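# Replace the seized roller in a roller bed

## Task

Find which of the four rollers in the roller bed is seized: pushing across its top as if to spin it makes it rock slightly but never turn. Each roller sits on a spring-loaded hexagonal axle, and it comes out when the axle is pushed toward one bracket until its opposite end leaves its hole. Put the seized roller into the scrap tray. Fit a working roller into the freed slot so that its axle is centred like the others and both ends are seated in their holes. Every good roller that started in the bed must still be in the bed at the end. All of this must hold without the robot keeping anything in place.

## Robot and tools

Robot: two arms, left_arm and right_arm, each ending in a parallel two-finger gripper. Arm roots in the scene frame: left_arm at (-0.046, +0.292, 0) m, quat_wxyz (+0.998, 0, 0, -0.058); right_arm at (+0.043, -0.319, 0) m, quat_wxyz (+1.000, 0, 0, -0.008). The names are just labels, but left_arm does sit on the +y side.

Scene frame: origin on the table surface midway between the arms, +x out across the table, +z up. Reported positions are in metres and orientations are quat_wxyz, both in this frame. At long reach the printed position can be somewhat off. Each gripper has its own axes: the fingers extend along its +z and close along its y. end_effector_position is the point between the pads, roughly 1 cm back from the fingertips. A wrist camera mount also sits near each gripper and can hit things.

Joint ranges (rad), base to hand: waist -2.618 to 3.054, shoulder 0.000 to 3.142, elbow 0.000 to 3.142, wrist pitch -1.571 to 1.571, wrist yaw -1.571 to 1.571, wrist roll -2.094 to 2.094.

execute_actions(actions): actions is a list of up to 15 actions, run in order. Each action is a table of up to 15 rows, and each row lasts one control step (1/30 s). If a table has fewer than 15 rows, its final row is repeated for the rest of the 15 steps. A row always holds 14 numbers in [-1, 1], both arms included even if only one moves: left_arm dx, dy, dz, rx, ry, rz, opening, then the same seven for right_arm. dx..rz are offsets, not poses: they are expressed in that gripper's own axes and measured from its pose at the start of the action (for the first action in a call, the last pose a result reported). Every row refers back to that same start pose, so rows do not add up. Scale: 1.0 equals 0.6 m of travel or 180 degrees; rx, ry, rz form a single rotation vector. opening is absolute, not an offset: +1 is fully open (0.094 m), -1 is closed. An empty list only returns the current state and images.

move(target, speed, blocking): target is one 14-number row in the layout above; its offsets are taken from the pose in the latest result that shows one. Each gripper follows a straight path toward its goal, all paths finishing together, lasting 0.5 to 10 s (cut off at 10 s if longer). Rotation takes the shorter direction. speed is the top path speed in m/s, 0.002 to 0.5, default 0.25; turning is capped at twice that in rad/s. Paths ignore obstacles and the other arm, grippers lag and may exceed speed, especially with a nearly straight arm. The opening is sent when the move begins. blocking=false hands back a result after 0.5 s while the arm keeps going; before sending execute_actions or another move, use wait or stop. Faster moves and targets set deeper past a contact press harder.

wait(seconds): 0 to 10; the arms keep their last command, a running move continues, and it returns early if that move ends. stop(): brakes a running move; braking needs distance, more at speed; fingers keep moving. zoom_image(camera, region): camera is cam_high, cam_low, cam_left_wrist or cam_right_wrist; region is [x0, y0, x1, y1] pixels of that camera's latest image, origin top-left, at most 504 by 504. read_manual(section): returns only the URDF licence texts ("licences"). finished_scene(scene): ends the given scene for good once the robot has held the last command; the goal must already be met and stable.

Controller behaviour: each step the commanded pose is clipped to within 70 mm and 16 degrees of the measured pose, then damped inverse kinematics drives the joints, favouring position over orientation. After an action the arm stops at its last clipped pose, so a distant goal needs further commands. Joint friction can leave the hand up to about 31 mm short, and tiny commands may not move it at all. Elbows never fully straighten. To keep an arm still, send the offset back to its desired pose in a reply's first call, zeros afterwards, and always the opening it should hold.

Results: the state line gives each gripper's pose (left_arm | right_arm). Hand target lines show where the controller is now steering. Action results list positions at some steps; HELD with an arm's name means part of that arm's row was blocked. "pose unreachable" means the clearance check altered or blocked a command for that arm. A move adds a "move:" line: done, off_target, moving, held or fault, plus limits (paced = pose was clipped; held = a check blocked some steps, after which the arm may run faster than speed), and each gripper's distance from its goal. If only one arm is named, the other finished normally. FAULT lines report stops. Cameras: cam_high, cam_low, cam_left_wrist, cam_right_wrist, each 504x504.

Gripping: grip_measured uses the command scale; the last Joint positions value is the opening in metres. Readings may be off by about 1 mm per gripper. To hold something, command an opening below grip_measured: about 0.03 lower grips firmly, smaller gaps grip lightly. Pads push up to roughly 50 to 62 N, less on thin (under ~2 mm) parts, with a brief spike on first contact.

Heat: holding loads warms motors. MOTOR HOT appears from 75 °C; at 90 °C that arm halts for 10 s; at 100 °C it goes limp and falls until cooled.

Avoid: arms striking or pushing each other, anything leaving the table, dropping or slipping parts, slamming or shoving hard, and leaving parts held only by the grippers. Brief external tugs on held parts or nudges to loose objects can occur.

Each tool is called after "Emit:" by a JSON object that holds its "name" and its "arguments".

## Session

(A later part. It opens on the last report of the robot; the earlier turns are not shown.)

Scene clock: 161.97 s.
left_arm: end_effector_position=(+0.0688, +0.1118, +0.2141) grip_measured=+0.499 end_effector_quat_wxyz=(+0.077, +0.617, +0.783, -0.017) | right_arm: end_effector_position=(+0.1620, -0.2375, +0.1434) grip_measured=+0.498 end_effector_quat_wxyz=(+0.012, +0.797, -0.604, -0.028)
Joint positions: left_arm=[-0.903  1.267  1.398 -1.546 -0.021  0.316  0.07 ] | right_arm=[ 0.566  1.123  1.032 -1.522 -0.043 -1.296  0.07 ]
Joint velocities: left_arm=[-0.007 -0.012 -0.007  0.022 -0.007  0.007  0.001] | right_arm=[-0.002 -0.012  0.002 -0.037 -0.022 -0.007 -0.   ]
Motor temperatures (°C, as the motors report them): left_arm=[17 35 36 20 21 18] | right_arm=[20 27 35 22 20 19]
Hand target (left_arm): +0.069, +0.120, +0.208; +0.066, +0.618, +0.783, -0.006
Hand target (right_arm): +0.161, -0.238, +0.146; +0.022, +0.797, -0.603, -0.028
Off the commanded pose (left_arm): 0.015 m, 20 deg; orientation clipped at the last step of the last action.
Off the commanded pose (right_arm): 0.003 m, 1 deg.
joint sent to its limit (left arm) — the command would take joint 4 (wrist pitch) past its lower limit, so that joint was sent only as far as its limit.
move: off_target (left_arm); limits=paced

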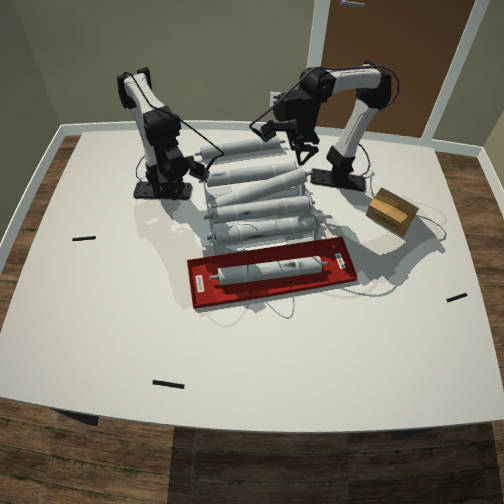

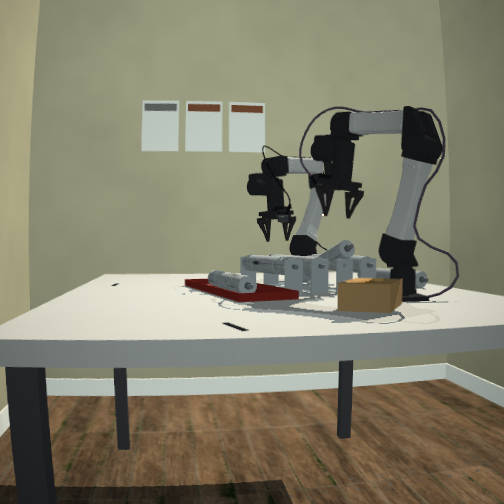

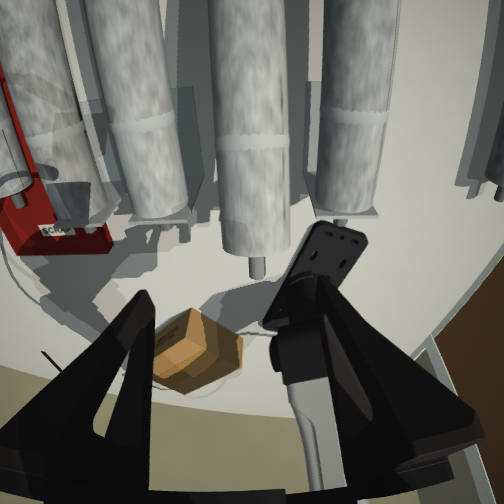

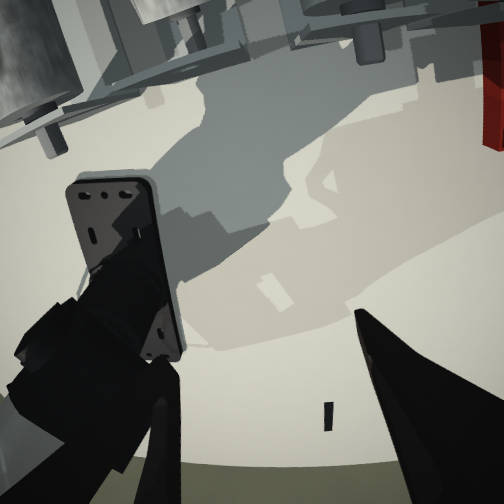

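Emit:
{"name": "move", "arguments": {"target": [0.11,0.035,0.09,0.19,0.1,0,-0.3,-0.26,0.01,0.055,0,-0.05,0.015,0.5], "speed": 0.1}}

Emit:
{"name": "move", "arguments": {"target": [0,0,0.06,0,0,0,-0.3,0,0,0.08,0,0,0,0.5], "speed": 0.05}}

Scene clock: 171.07 s.
left_arm: end_effector_position=(+0.0861, +0.1725, +0.1596) grip_measured=-0.299 end_effector_quat_wxyz=(-0.025, +0.613, +0.783, -0.106) | right_arm: end_effector_position=(+0.1089, -0.0981, +0.1147) grip_measured=+0.498 end_effector_quat_wxyz=(-0.026, +0.779, -0.621, -0.086)
Joint positions: left_arm=[-0.423  1.279  1.178 -1.546  0.205  0.797  0.033] | right_arm=[ 1.183  1.318  1.032 -1.187 -0.151 -0.621  0.07 ]
Joint velocities: left_arm=[-0.002 -0.007  0.007 -0.022 -0.051  0.066  0.001] | right_arm=[-0.007 -0.002  0.002  0.081  0.007  0.022 -0.   ]
Motor temperatures (°C, as the motors report them): left_arm=[17 33 35 20 21 18] | right_arm=[20 26 35 22 20 19]
Hand target (left_arm): +0.082, +0.176, +0.153; -0.047, +0.611, +0.782, -0.113
Hand target (right_arm): +0.109, -0.092, +0.113; -0.029, +0.778, -0.621, -0.090
Off the commanded pose (left_arm): 0.009 m, 24 deg; orientation clipped at the last step of the last action.
Off the commanded pose (right_arm): 0.010 m, 1 deg.
joint sent to its limit (left arm) — the command would take joint 4 (wrist pitch) past its lower limit, so that joint was sent only as far as its limit.
move: off_target (left_arm); limits=paced

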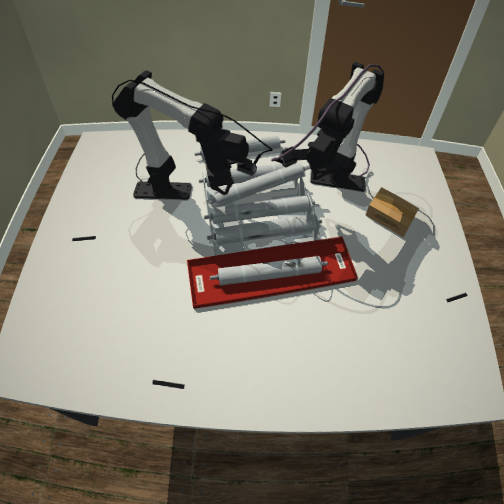

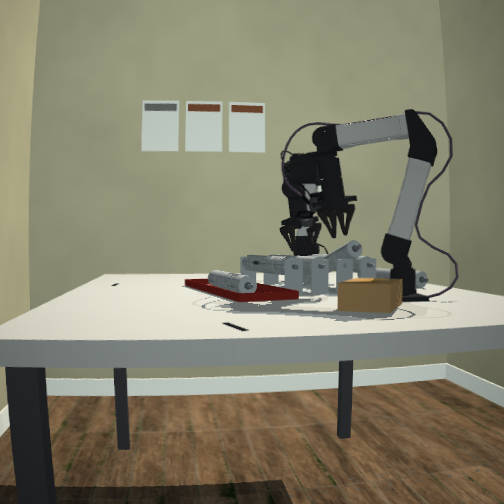

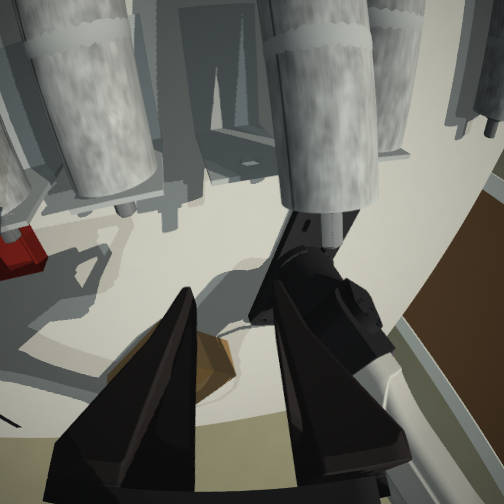

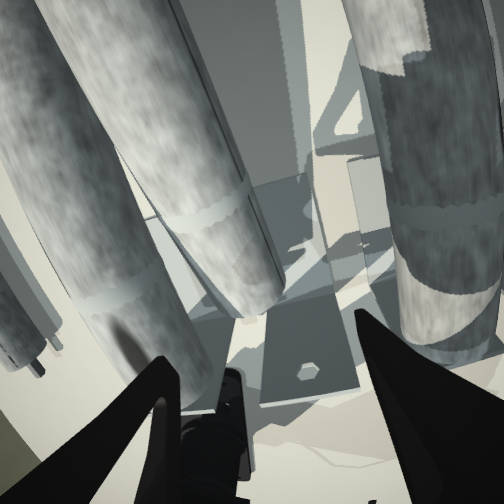

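Scene clock: 172.50 s.
left_arm: end_effector_position=(+0.0834, +0.1688, +0.1259) grip_measured=-0.299 end_effector_quat_wxyz=(-0.031, +0.613, +0.783, -0.106) | right_arm: end_effector_position=(+0.1071, -0.0891, +0.0773) grip_measured=+0.498 end_effector_quat_wxyz=(-0.037, +0.778, -0.621, -0.090)
Joint positions: left_arm=[-0.448  1.279  1.043 -1.419  0.205  0.772  0.033] | right_arm=[ 1.205  1.345  0.9   -1.003 -0.151 -0.597  0.07 ]
Joint velocities: left_arm=[-0.012  0.002  0.012 -0.022  0.051  0.037 -0.   ] | right_arm=[-0.017  0.002  0.002  0.066  0.007  0.037 -0.   ]
Motor temperatures (°C, as the motors report them): left_arm=[17 33 34 20 21 18] | right_arm=[20 26 35 22 20 19]
Hand target (left_arm): +0.080, +0.168, +0.124; -0.025, +0.613, +0.782, -0.107
Hand target (right_arm): +0.105, -0.092, +0.068; -0.026, +0.779, -0.621, -0.085
Off the commanded pose (left_arm): 0.004 m, 1 deg.
Off the commanded pose (right_arm): 0.010 m, 1 deg.
move: done

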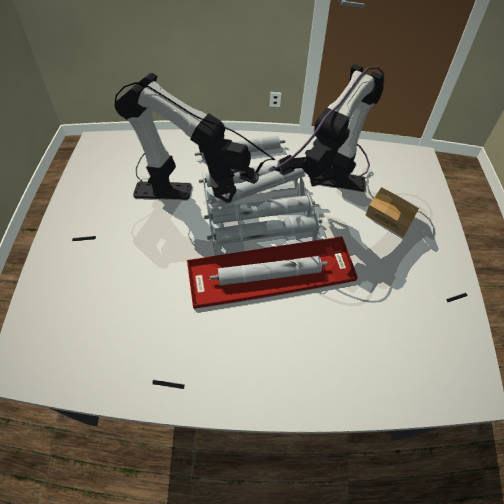

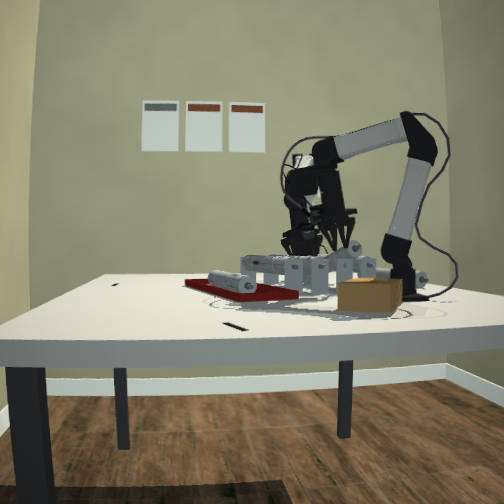

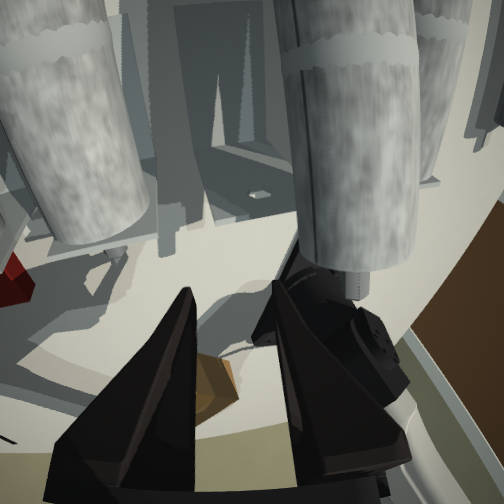

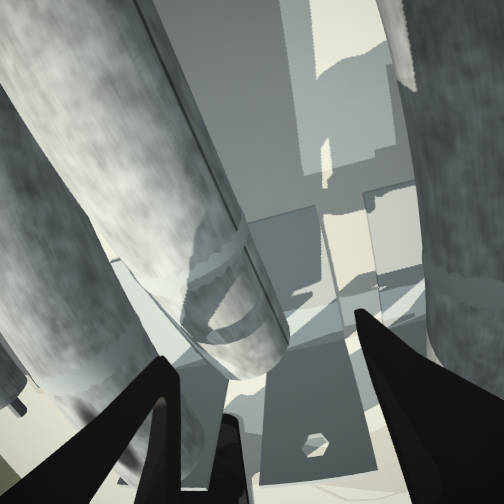

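Emit:
{"name": "move", "arguments": {"target": [0,0,-0.07,0,0,0,-0.2,0,0,-0.06,0,0,0,0.5], "speed": 0.08}}

Emit:
{"name": "move", "arguments": {"target": [0.0,-0.15,0.03,-0.23,0.05,0,-0.2,0,0,0,0,0,0,0.5], "speed": 0.08}}

Scene clock: 176.63 s.
left_arm: end_effector_position=(+0.0902, +0.1705, +0.1634) grip_measured=-0.201 end_effector_quat_wxyz=(-0.014, +0.612, +0.784, -0.105) | right_arm: end_effector_position=(+0.1091, -0.0936, +0.1062) grip_measured=+0.498 end_effector_quat_wxyz=(-0.034, +0.779, -0.620, -0.088)
Joint positions: left_arm=[-0.421  1.279  1.194 -1.541  0.205  0.794  0.038] | right_arm=[ 1.19   1.321  0.999 -1.134 -0.151 -0.613  0.07 ]
Joint velocities: left_arm=[-0.007  0.002 -0.002 -0.007  0.022 -0.11  -0.   ] | right_arm=[ 0.022  0.007 -0.002 -0.051 -0.051  0.095 -0.001]
Motor temperatures (°C, as the motors report them): left_arm=[17 33 34 20 21 18] | right_arm=[20 27 35 22 20 19]
Hand target (left_arm): +0.091, +0.173, +0.166; -0.015, +0.612, +0.784, -0.102
Hand target (right_arm): +0.110, -0.095, +0.112; -0.037, +0.778, -0.621, -0.090
Off the commanded pose (left_arm): 0.005 m, 2 deg.
Off the commanded pose (right_arm): 0.007 m, 0 deg.
joint sent to its limit (left arm) — the command would take joint 4 (wrist pitch) past its lower limit, so that joint was sent only as far as its limit.
move: done

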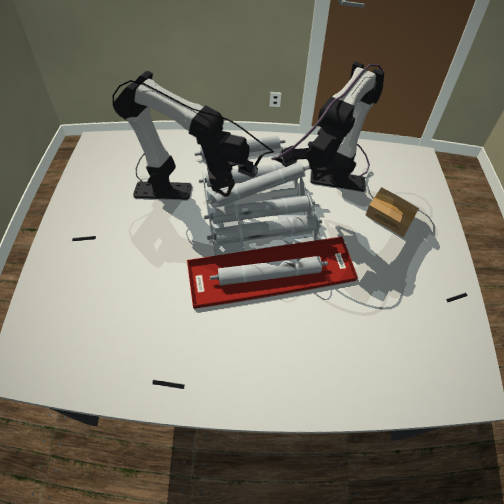

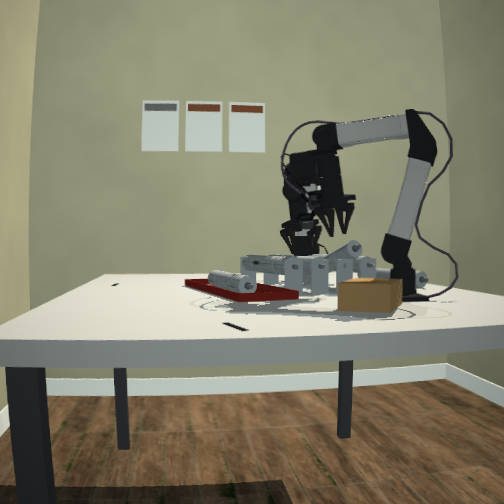

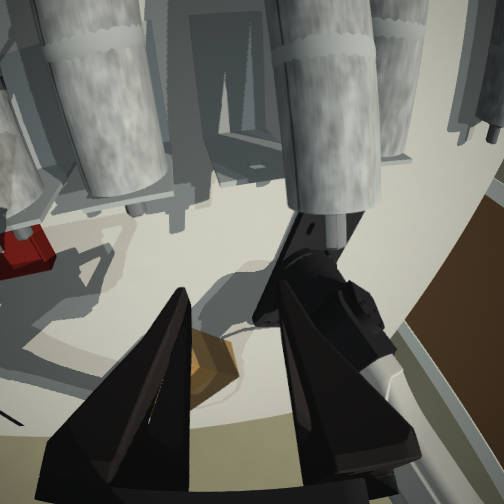

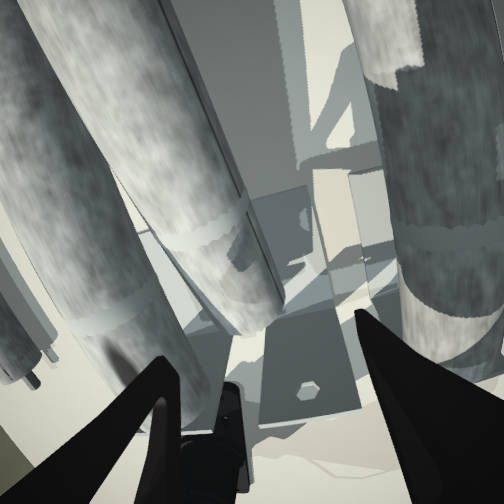

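Scene clock: 181.60 s.
left_arm: end_effector_position=(-0.0052, +0.1377, +0.1640) grip_measured=-0.201 end_effector_quat_wxyz=(+0.160, +0.611, +0.768, +0.106) | right_arm: end_effector_position=(+0.1091, -0.0936, +0.1062) grip_measured=+0.498 end_effector_quat_wxyz=(-0.034, +0.779, -0.620, -0.088)
Joint positions: left_arm=[-1.608  1.12   1.064 -1.541 -0.384 -0.386  0.038] | right_arm=[ 1.19   1.321  0.999 -1.134 -0.151 -0.613  0.07 ]
Joint velocities: left_arm=[ 0.027 -0.007 -0.002 -0.022 -0.037 -0.066 -0.   ] | right_arm=[ 0.002 -0.007 -0.012 -0.022 -0.022  0.022 -0.   ]
Motor temperatures (°C, as the motors report them): left_arm=[17 32 34 20 21 18] | right_arm=[20 27 35 22 20 19]
Hand target (left_arm): -0.004, +0.145, +0.161; +0.159, +0.611, +0.766, +0.117
Hand target (right_arm): +0.109, -0.094, +0.106; -0.034, +0.779, -0.620, -0.088
Off the commanded pose (left_arm): 0.012 m, 14 deg.
Off the commanded pose (right_arm): 0.000 m, 0 deg.
joint sent to its limit (left arm) — the command would take joint 4 (wrist pitch) past its lower limit, so that joint was sent only as far as its limit.
move: off_target (left_arm)

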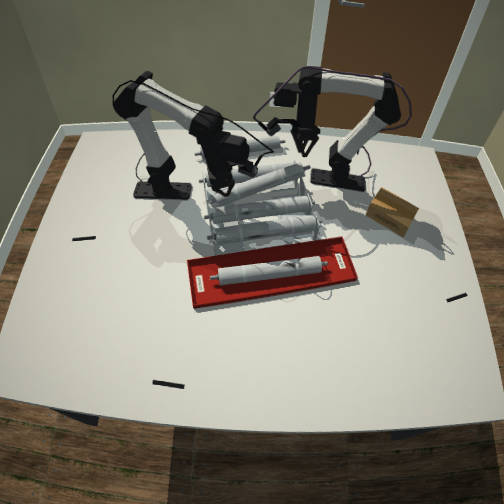

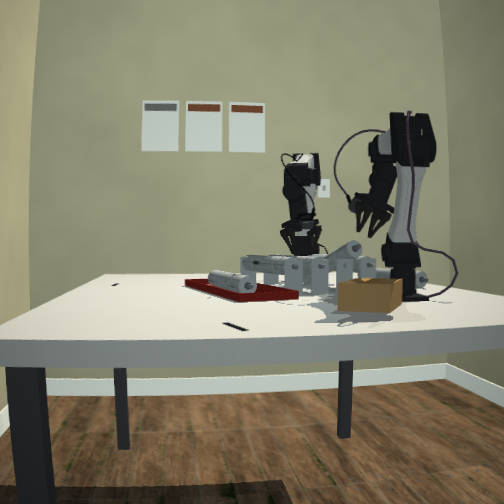

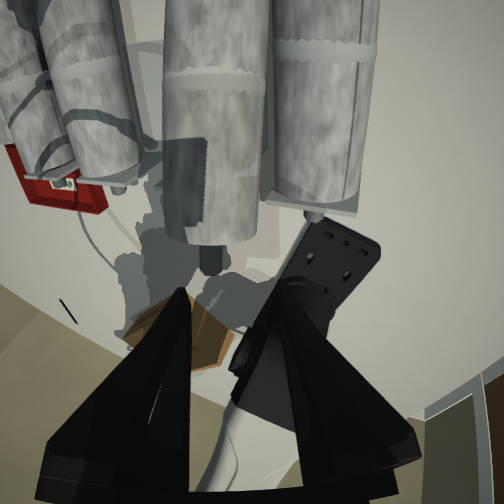

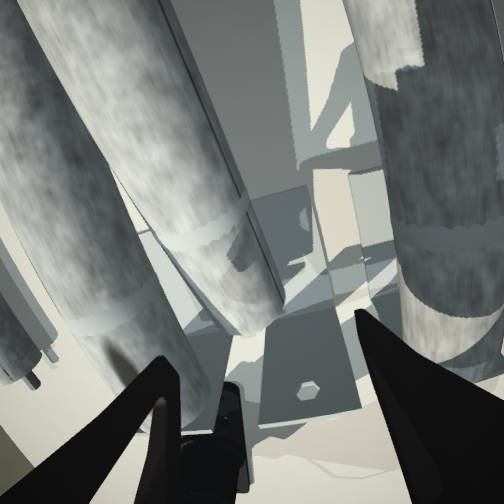

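Emit:
{"name": "move", "arguments": {"target": [0.05,0.02,0.085,-0.04,0.04,0,-0.2,0,0,0,0,0,0,0.5], "speed": 0.05}}

Scene clock: 186.07 s.
left_arm: end_effector_position=(+0.0160, +0.1665, +0.1223) grip_measured=-0.201 end_effector_quat_wxyz=(+0.149, +0.596, +0.767, +0.184) | right_arm: end_effector_position=(+0.1091, -0.0936, +0.1062) grip_measured=+0.498 end_effector_quat_wxyz=(-0.034, +0.779, -0.620, -0.088)
Joint positions: left_arm=[-1.554  1.12   0.867 -1.485 -0.449 -0.389  0.038] | right_arm=[ 1.19   1.321  0.999 -1.134 -0.151 -0.613  0.07 ]
Joint velocities: left_arm=[ 0.012 -0.017  0.012  0.037 -0.051 -0.007 -0.   ] | right_arm=[ 0.007 -0.007  0.012 -0.095  0.007 -0.066 -0.001]
Motor temperatures (°C, as the motors report them): left_arm=[17 31 34 20 21 18] | right_arm=[20 27 35 22 20 19]
Hand target (left_arm): +0.019, +0.169, +0.118; +0.149, +0.591, +0.769, +0.192
Hand target (right_arm): +0.109, -0.094, +0.106; -0.034, +0.779, -0.620, -0.088
Off the commanded pose (left_arm): 0.006 m, 1 deg.
Off the commanded pose (right_arm): 0.000 m, 0 deg.
move: done

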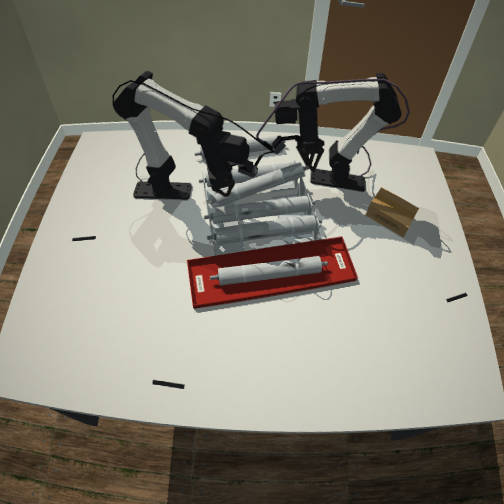

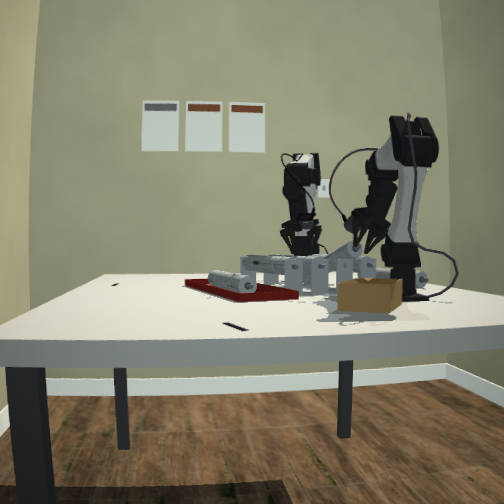

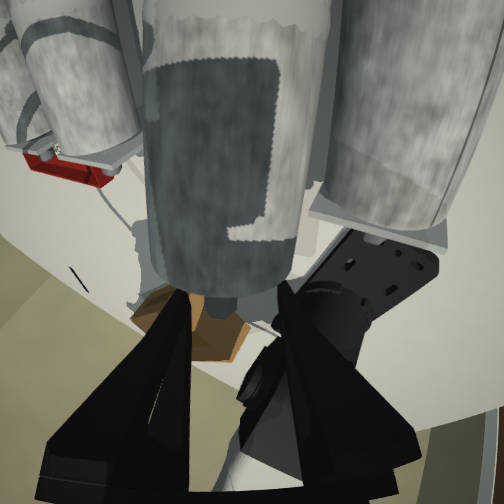

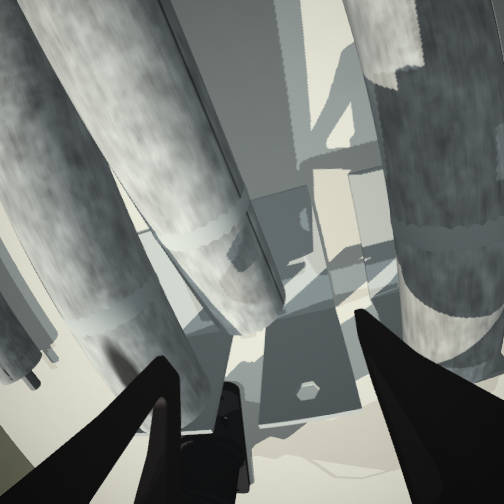

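Emit:
{"name": "move", "arguments": {"target": [0,0,0.025,0,0,0,-0.2,0,0,0,0,0,0,0.5], "speed": 0.05}}

Emit:
{"name": "move", "arguments": {"target": [0,0,0,0,0,0,-0.9,0,0,0,0,0,0,0.5]}}

Emit:
{"name": "move", "arguments": {"target": [0,0.06,0.02,0,0,0,-0.9,0,0,0,0,0,0,0.5], "speed": 0.05}}

Scene clock: 190.43 s.
left_arm: end_effector_position=(+0.0202, +0.1655, +0.1123) grip_measured=-0.201 end_effector_quat_wxyz=(+0.147, +0.596, +0.768, +0.183) | right_arm: end_effector_position=(+0.1091, -0.0936, +0.1062) grip_measured=+0.498 end_effector_quat_wxyz=(-0.034, +0.779, -0.620, -0.088)
Joint positions: left_arm=[-1.52   1.12   0.829 -1.432 -0.451 -0.353  0.038] | right_arm=[ 1.19   1.321  0.999 -1.134 -0.151 -0.613  0.07 ]
Joint velocities: left_arm=[-0.002 -0.002  0.017  0.066 -0.022 -0.022 -0.   ] | right_arm=[-0.007  0.007  0.017 -0.095  0.051 -0.007  0.   ]
Motor temperatures (°C, as the motors report them): left_arm=[17 31 33 20 21 18] | right_arm=[20 27 35 22 20 19]
Hand target (left_arm): +0.023, +0.168, +0.109; +0.149, +0.596, +0.767, +0.184
Hand target (right_arm): +0.109, -0.094, +0.106; -0.034, +0.779, -0.620, -0.088
Off the commanded pose (left_arm): 0.005 m, 0 deg.
Off the commanded pose (right_arm): 0.000 m, 0 deg.
move: done

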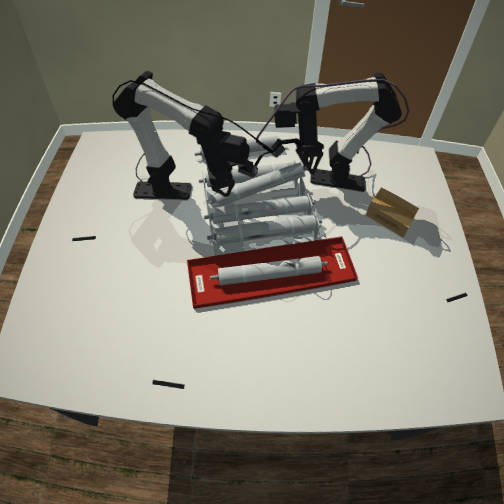

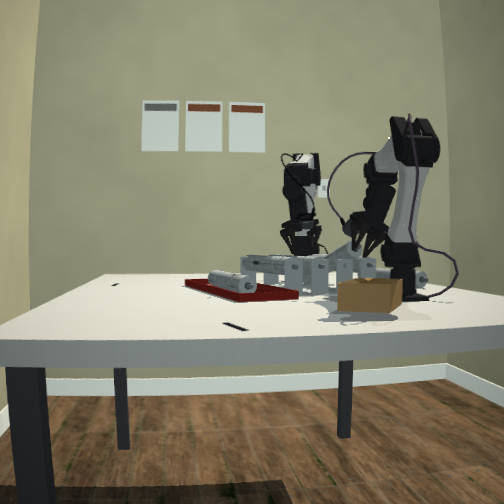

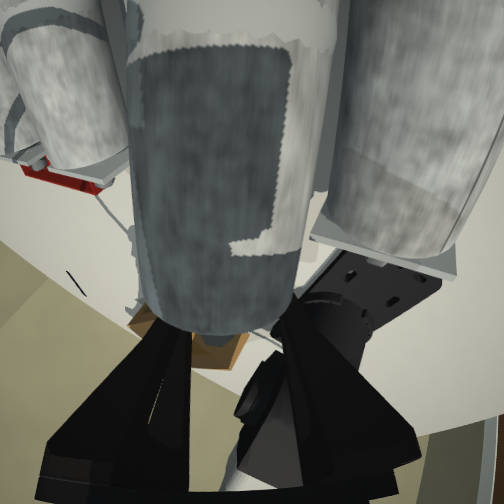

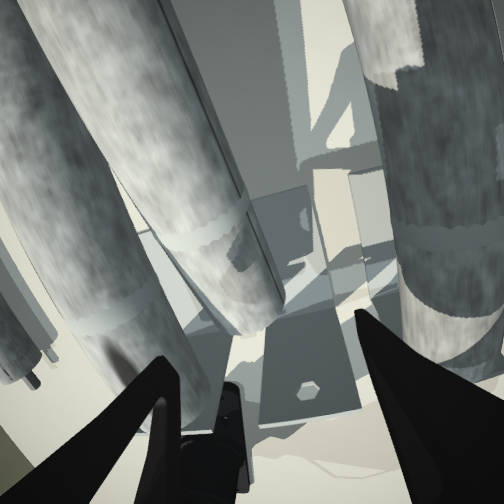

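Scene clock: 190.93 s.
left_arm: end_effector_position=(+0.0194, +0.1650, +0.1119) grip_measured=-0.794 end_effector_quat_wxyz=(+0.145, +0.597, +0.768, +0.181) | right_arm: end_effector_position=(+0.1091, -0.0936, +0.1062) grip_measured=+0.498 end_effector_quat_wxyz=(-0.034, +0.779, -0.620, -0.088)
Joint positions: left_arm=[-1.52   1.12   0.829 -1.429 -0.446 -0.349  0.01 ] | right_arm=[ 1.19   1.321  0.999 -1.134 -0.151 -0.613  0.07 ]
Joint velocities: left_arm=[ 0.002 -0.002 -0.002 -0.007  0.022 -0.051 -0.001] | right_arm=[-0.017  0.007  0.012 -0.066 -0.007 -0.081 -0.001]
Motor temperatures (°C, as the motors report them): left_arm=[17 31 33 20 21 18] | right_arm=[20 27 35 22 20 19]
Hand target (left_arm): +0.020, +0.165, +0.112; +0.147, +0.596, +0.768, +0.183
Hand target (right_arm): +0.109, -0.094, +0.106; -0.034, +0.779, -0.620, -0.088
Off the commanded pose (left_arm): 0.001 m, 0 deg.
Off the commanded pose (right_arm): 0.000 m, 0 deg.
move: done

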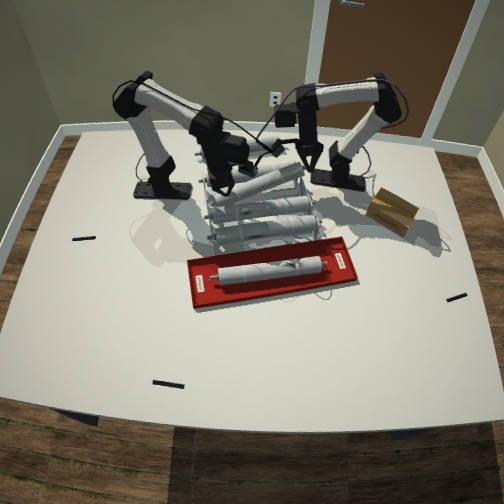

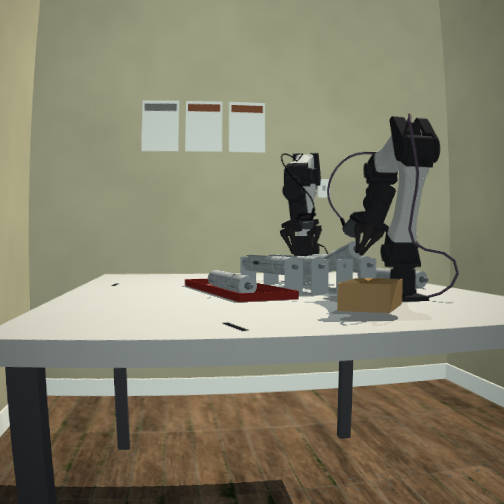

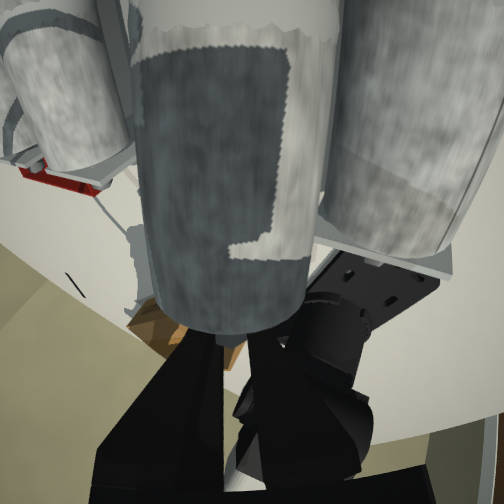

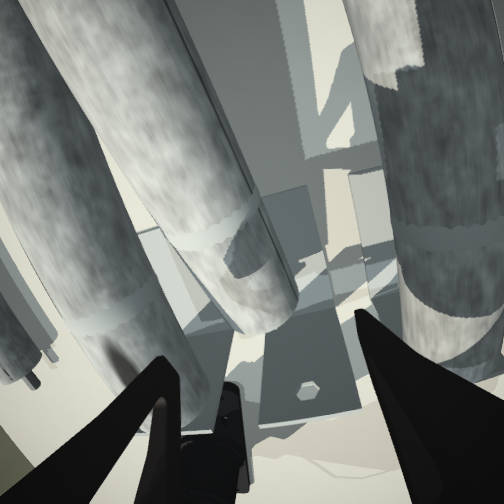

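Scene clock: 192.00 s.
left_arm: end_effector_position=(+0.0513, +0.1726, +0.1160) grip_measured=-0.797 end_effector_quat_wxyz=(+0.132, +0.596, +0.772, +0.178) | right_arm: end_effector_position=(+0.1091, -0.0936, +0.1062) grip_measured=+0.498 end_effector_quat_wxyz=(-0.034, +0.779, -0.620, -0.088)
Joint positions: left_arm=[-1.27   1.07   0.829 -1.372 -0.445 -0.081  0.01 ] | right_arm=[ 1.19   1.321  0.999 -1.134 -0.151 -0.613  0.07 ]
Joint velocities: left_arm=[-0.017 -0.007  0.012  0.051  0.037  0.081  0.001] | right_arm=[-0.007 -0.022 -0.007 -0.081 -0.022 -0.007  0.   ]
Motor temperatures (°C, as the motors report them): left_arm=[17 30 33 20 21 18] | right_arm=[20 27 35 22 20 19]
Hand target (left_arm): +0.057, +0.174, +0.119; +0.148, +0.597, +0.768, +0.182
Hand target (right_arm): +0.109, -0.094, +0.106; -0.034, +0.779, -0.620, -0.088
Off the commanded pose (left_arm): 0.005 m, 2 deg.
Off the commanded pose (right_arm): 0.000 m, 0 deg.
move: done

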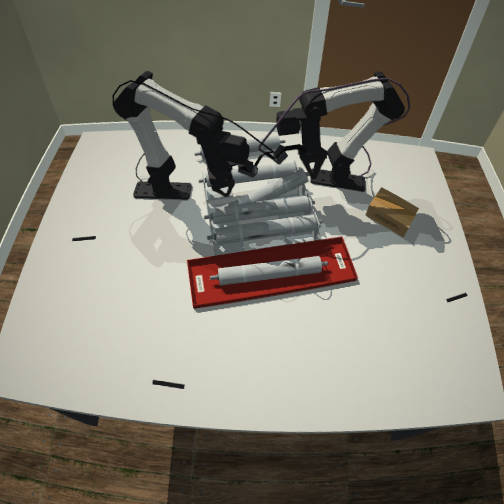

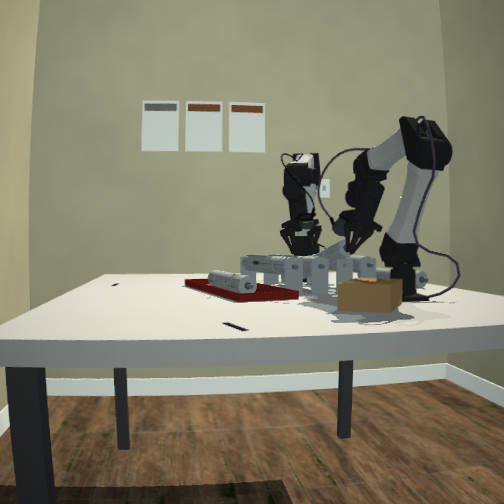

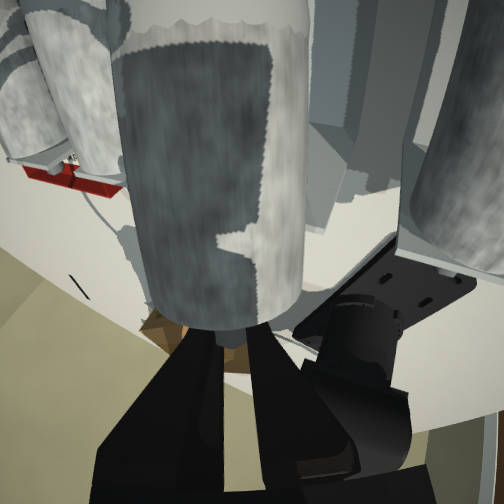

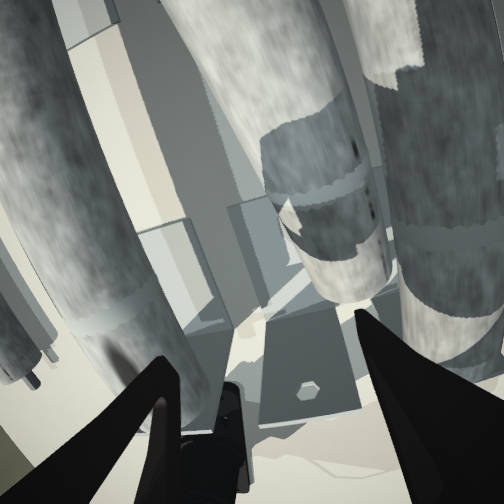

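Emit:
{"name": "move", "arguments": {"target": [0,0,0,0,0,0.035,-0.9,0,-0.012,0,0,0,0,0.5], "speed": 0.03}}

Emit:
{"name": "move", "arguments": {"target": [0,0,0,0,0,0,-0.9,0,0,0.1,0,0,0,0.5], "speed": 0.05}}

Scene clock: 197.00 s.
left_arm: end_effector_position=(+0.0502, +0.1721, +0.1155) grip_measured=-0.797 end_effector_quat_wxyz=(+0.125, +0.622, +0.752, +0.179) | right_arm: end_effector_position=(+0.1133, -0.0949, +0.1062) grip_measured=+0.498 end_effector_quat_wxyz=(-0.036, +0.779, -0.620, -0.087)
Joint positions: left_arm=[-1.27   1.07   0.829 -1.371 -0.438 -0.012  0.01 ] | right_arm=[ 1.172  1.321  0.999 -1.134 -0.151 -0.634  0.07 ]
Joint velocities: left_arm=[-0.002  0.002  0.012 -0.007 -0.037 -0.007 -0.   ] | right_arm=[-0.017 -0.007 -0.002  0.051 -0.007 -0.081 -0.   ]
Motor temperatures (°C, as the motors report them): left_arm=[17 30 33 20 21 18] | right_arm=[20 27 35 22 20 19]
Hand target (left_arm): +0.051, +0.173, +0.116; +0.123, +0.637, +0.738, +0.185
Hand target (right_arm): +0.116, -0.092, +0.106; -0.034, +0.779, -0.620, -0.088
Off the commanded pose (left_arm): 0.001 m, 2 deg.
Off the commanded pose (right_arm): 0.004 m, 0 deg.
move: done

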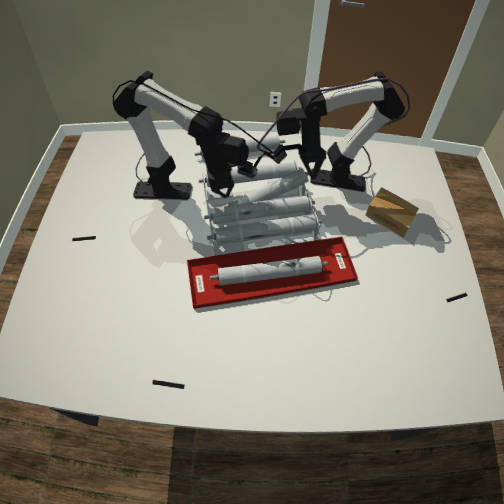

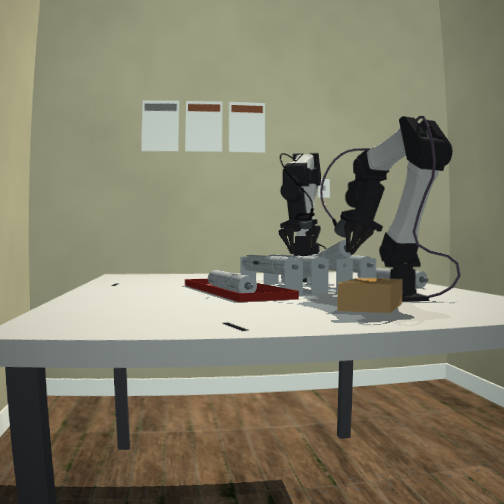

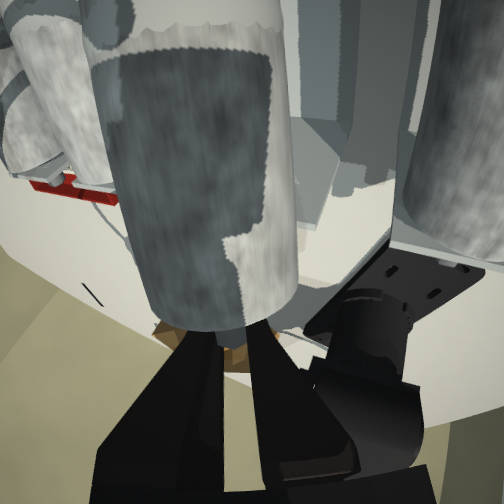

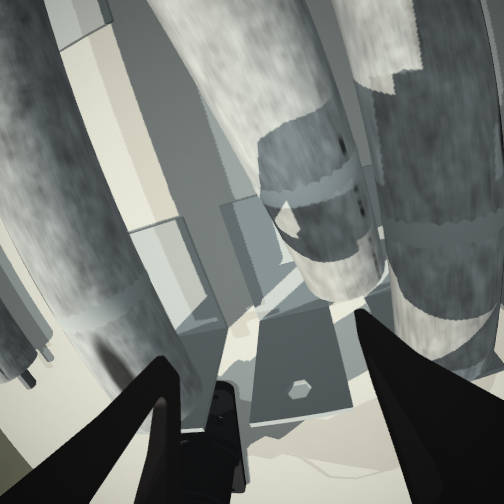

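Scene clock: 198.43 s.
left_arm: end_effector_position=(+0.0500, +0.1724, +0.1154) grip_measured=-0.797 end_effector_quat_wxyz=(+0.125, +0.619, +0.755, +0.179) | right_arm: end_effector_position=(+0.1125, -0.0854, +0.0657) grip_measured=+0.498 end_effector_quat_wxyz=(-0.047, +0.777, -0.622, -0.087)
Joint positions: left_arm=[-1.27   1.07   0.829 -1.372 -0.437 -0.023  0.01 ] | right_arm=[ 1.197  1.361  0.864 -0.933 -0.141 -0.601  0.07 ]
Joint velocities: left_arm=[-0.017 -0.007 -0.007  0.051 -0.066  0.007  0.001] | right_arm=[-0.022 -0.007 -0.002 -0.037 -0.022  0.022 -0.001]
Motor temperatures (°C, as the motors report them): left_arm=[17 30 33 20 21 18] | right_arm=[20 27 35 22 20 19]
Hand target (left_arm): +0.050, +0.172, +0.115; +0.125, +0.622, +0.752, +0.179
Hand target (right_arm): +0.108, -0.087, +0.048; -0.035, +0.779, -0.620, -0.087
Off the commanded pose (left_arm): 0.000 m, 1 deg.
Off the commanded pose (right_arm): 0.019 m, 1 deg.
move: off_target (right_arm)

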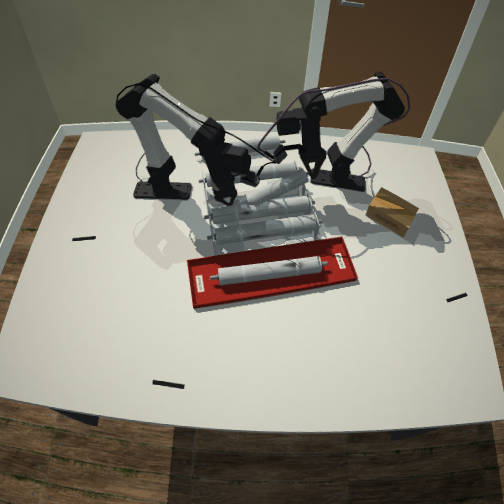

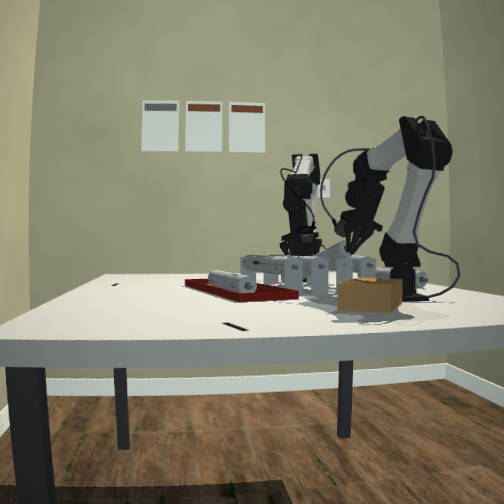

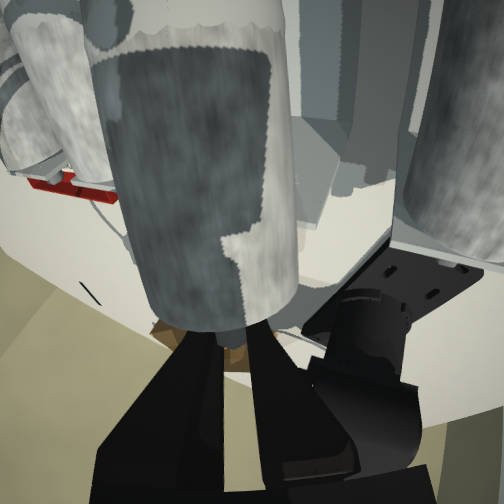

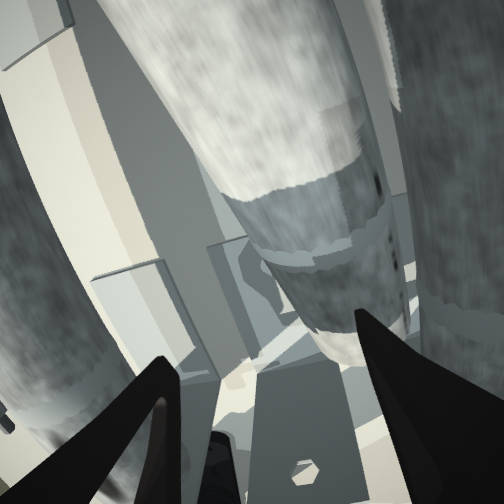

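Emit:
{"name": "move", "arguments": {"target": [0,-0.01,0,0,0,0.07,-0.9,0,0,-0.04,0,0,0,0.5], "speed": 0.03}}

Emit:
{"name": "move", "arguments": {"target": [0,0,0,0,0,0,-0.9,0.01,-0.005,0.075,0,0,0,0.5], "speed": 0.05}}

Scene clock: 204.30 s.
left_arm: end_effector_position=(+0.0487, +0.1710, +0.1159) grip_measured=-0.798 end_effector_quat_wxyz=(+0.118, +0.664, +0.714, +0.187) | right_arm: end_effector_position=(+0.1126, -0.0895, +0.0817) grip_measured=+0.498 end_effector_quat_wxyz=(-0.042, +0.778, -0.622, -0.085)
Joint positions: left_arm=[-1.288  1.07   0.829 -1.374 -0.444  0.082  0.01 ] | right_arm=[ 1.191  1.341  0.915 -1.016 -0.14  -0.608  0.07 ]
Joint velocities: left_arm=[-0.002 -0.022 -0.012 -0.037 -0.081 -0.022 -0.001] | right_arm=[-0.012  0.002  0.007 -0.022  0.007  0.007  0.   ]
Motor temperatures (°C, as the motors report them): left_arm=[17 29 33 20 21 18] | right_arm=[20 27 35 22 20 19]
Hand target (left_arm): +0.045, +0.172, +0.113; +0.104, +0.697, +0.683, +0.192
Hand target (right_arm): +0.114, -0.089, +0.089; -0.047, +0.777, -0.622, -0.087
Off the commanded pose (left_arm): 0.005 m, 6 deg.
Off the commanded pose (right_arm): 0.008 m, 1 deg.
move: off_target (left_arm)

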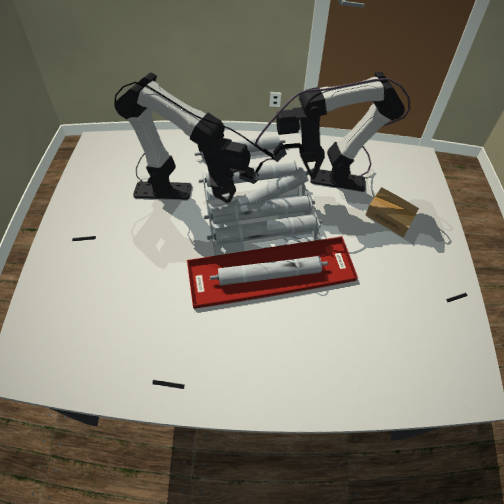

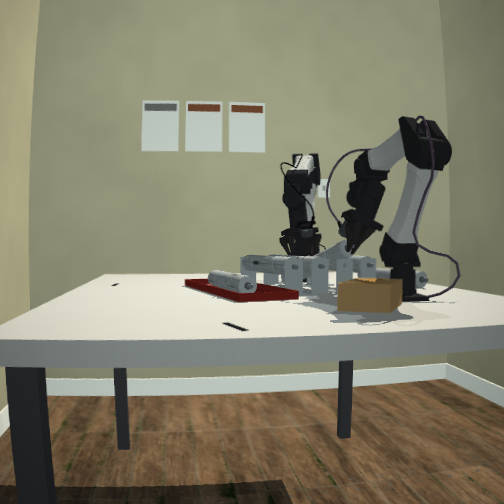

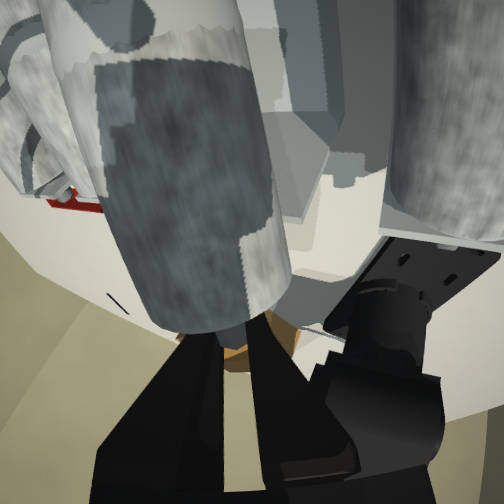

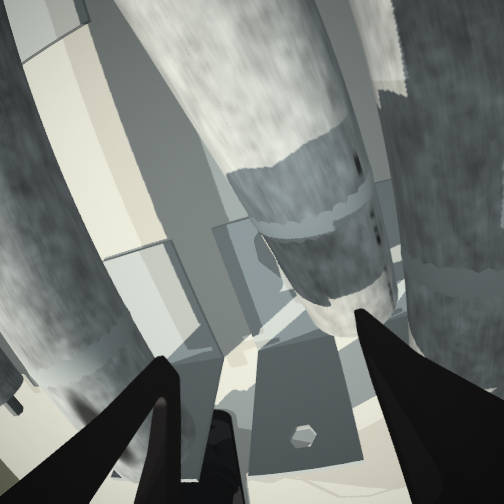

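Scene clock: 205.53 s.
left_arm: end_effector_position=(+0.0490, +0.1732, +0.1163) grip_measured=-0.798 end_effector_quat_wxyz=(+0.119, +0.653, +0.723, +0.189) | right_arm: end_effector_position=(+0.1225, -0.0797, +0.0598) grip_measured=+0.499 end_effector_quat_wxyz=(-0.077, +0.777, -0.620, -0.078)
Joint positions: left_arm=[-1.288  1.07   0.829 -1.383 -0.448  0.052  0.01 ] | right_arm=[ 1.191  1.354  0.828 -0.853 -0.108 -0.608  0.07 ]
Joint velocities: left_arm=[-0.012  0.017 -0.012  0.051 -0.051 -0.037  0.   ] | right_arm=[-0.022 -0.027 -0.007  0.022 -0.051 -0.007  0.   ]
Motor temperatures (°C, as the motors report them): left_arm=[17 29 34 20 21 18] | right_arm=[20 27 35 22 20 19]
Hand target (left_arm): +0.049, +0.171, +0.116; +0.118, +0.664, +0.715, +0.187
Hand target (right_arm): +0.113, -0.089, +0.038; -0.042, +0.777, -0.622, -0.085
Off the commanded pose (left_arm): 0.002 m, 2 deg.
Off the commanded pose (right_arm): 0.026 m, 4 deg.
move: off_target (right_arm)

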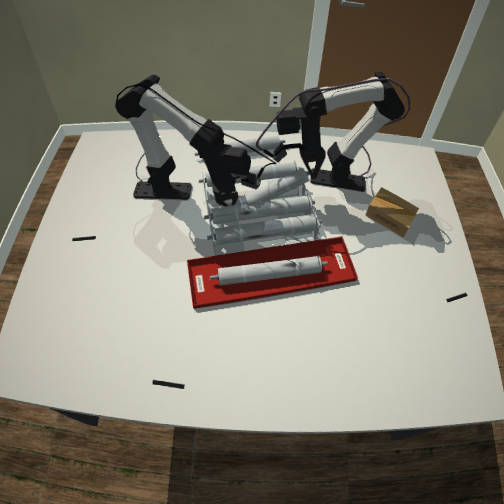

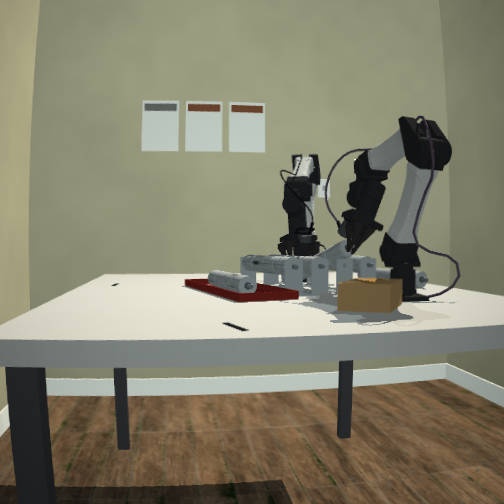

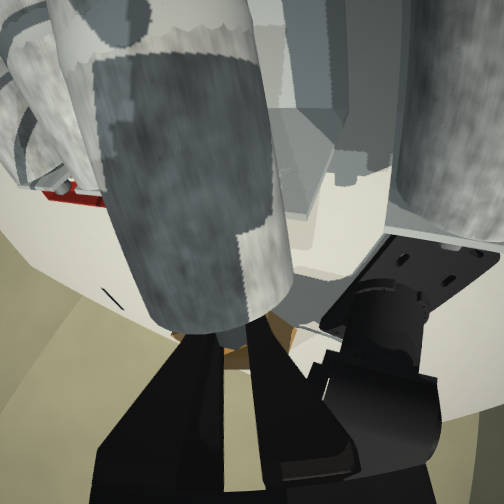

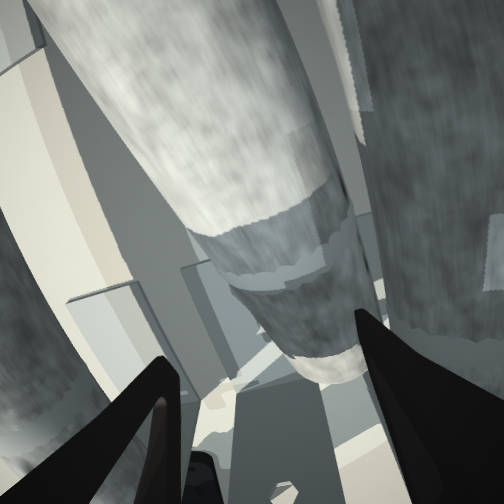

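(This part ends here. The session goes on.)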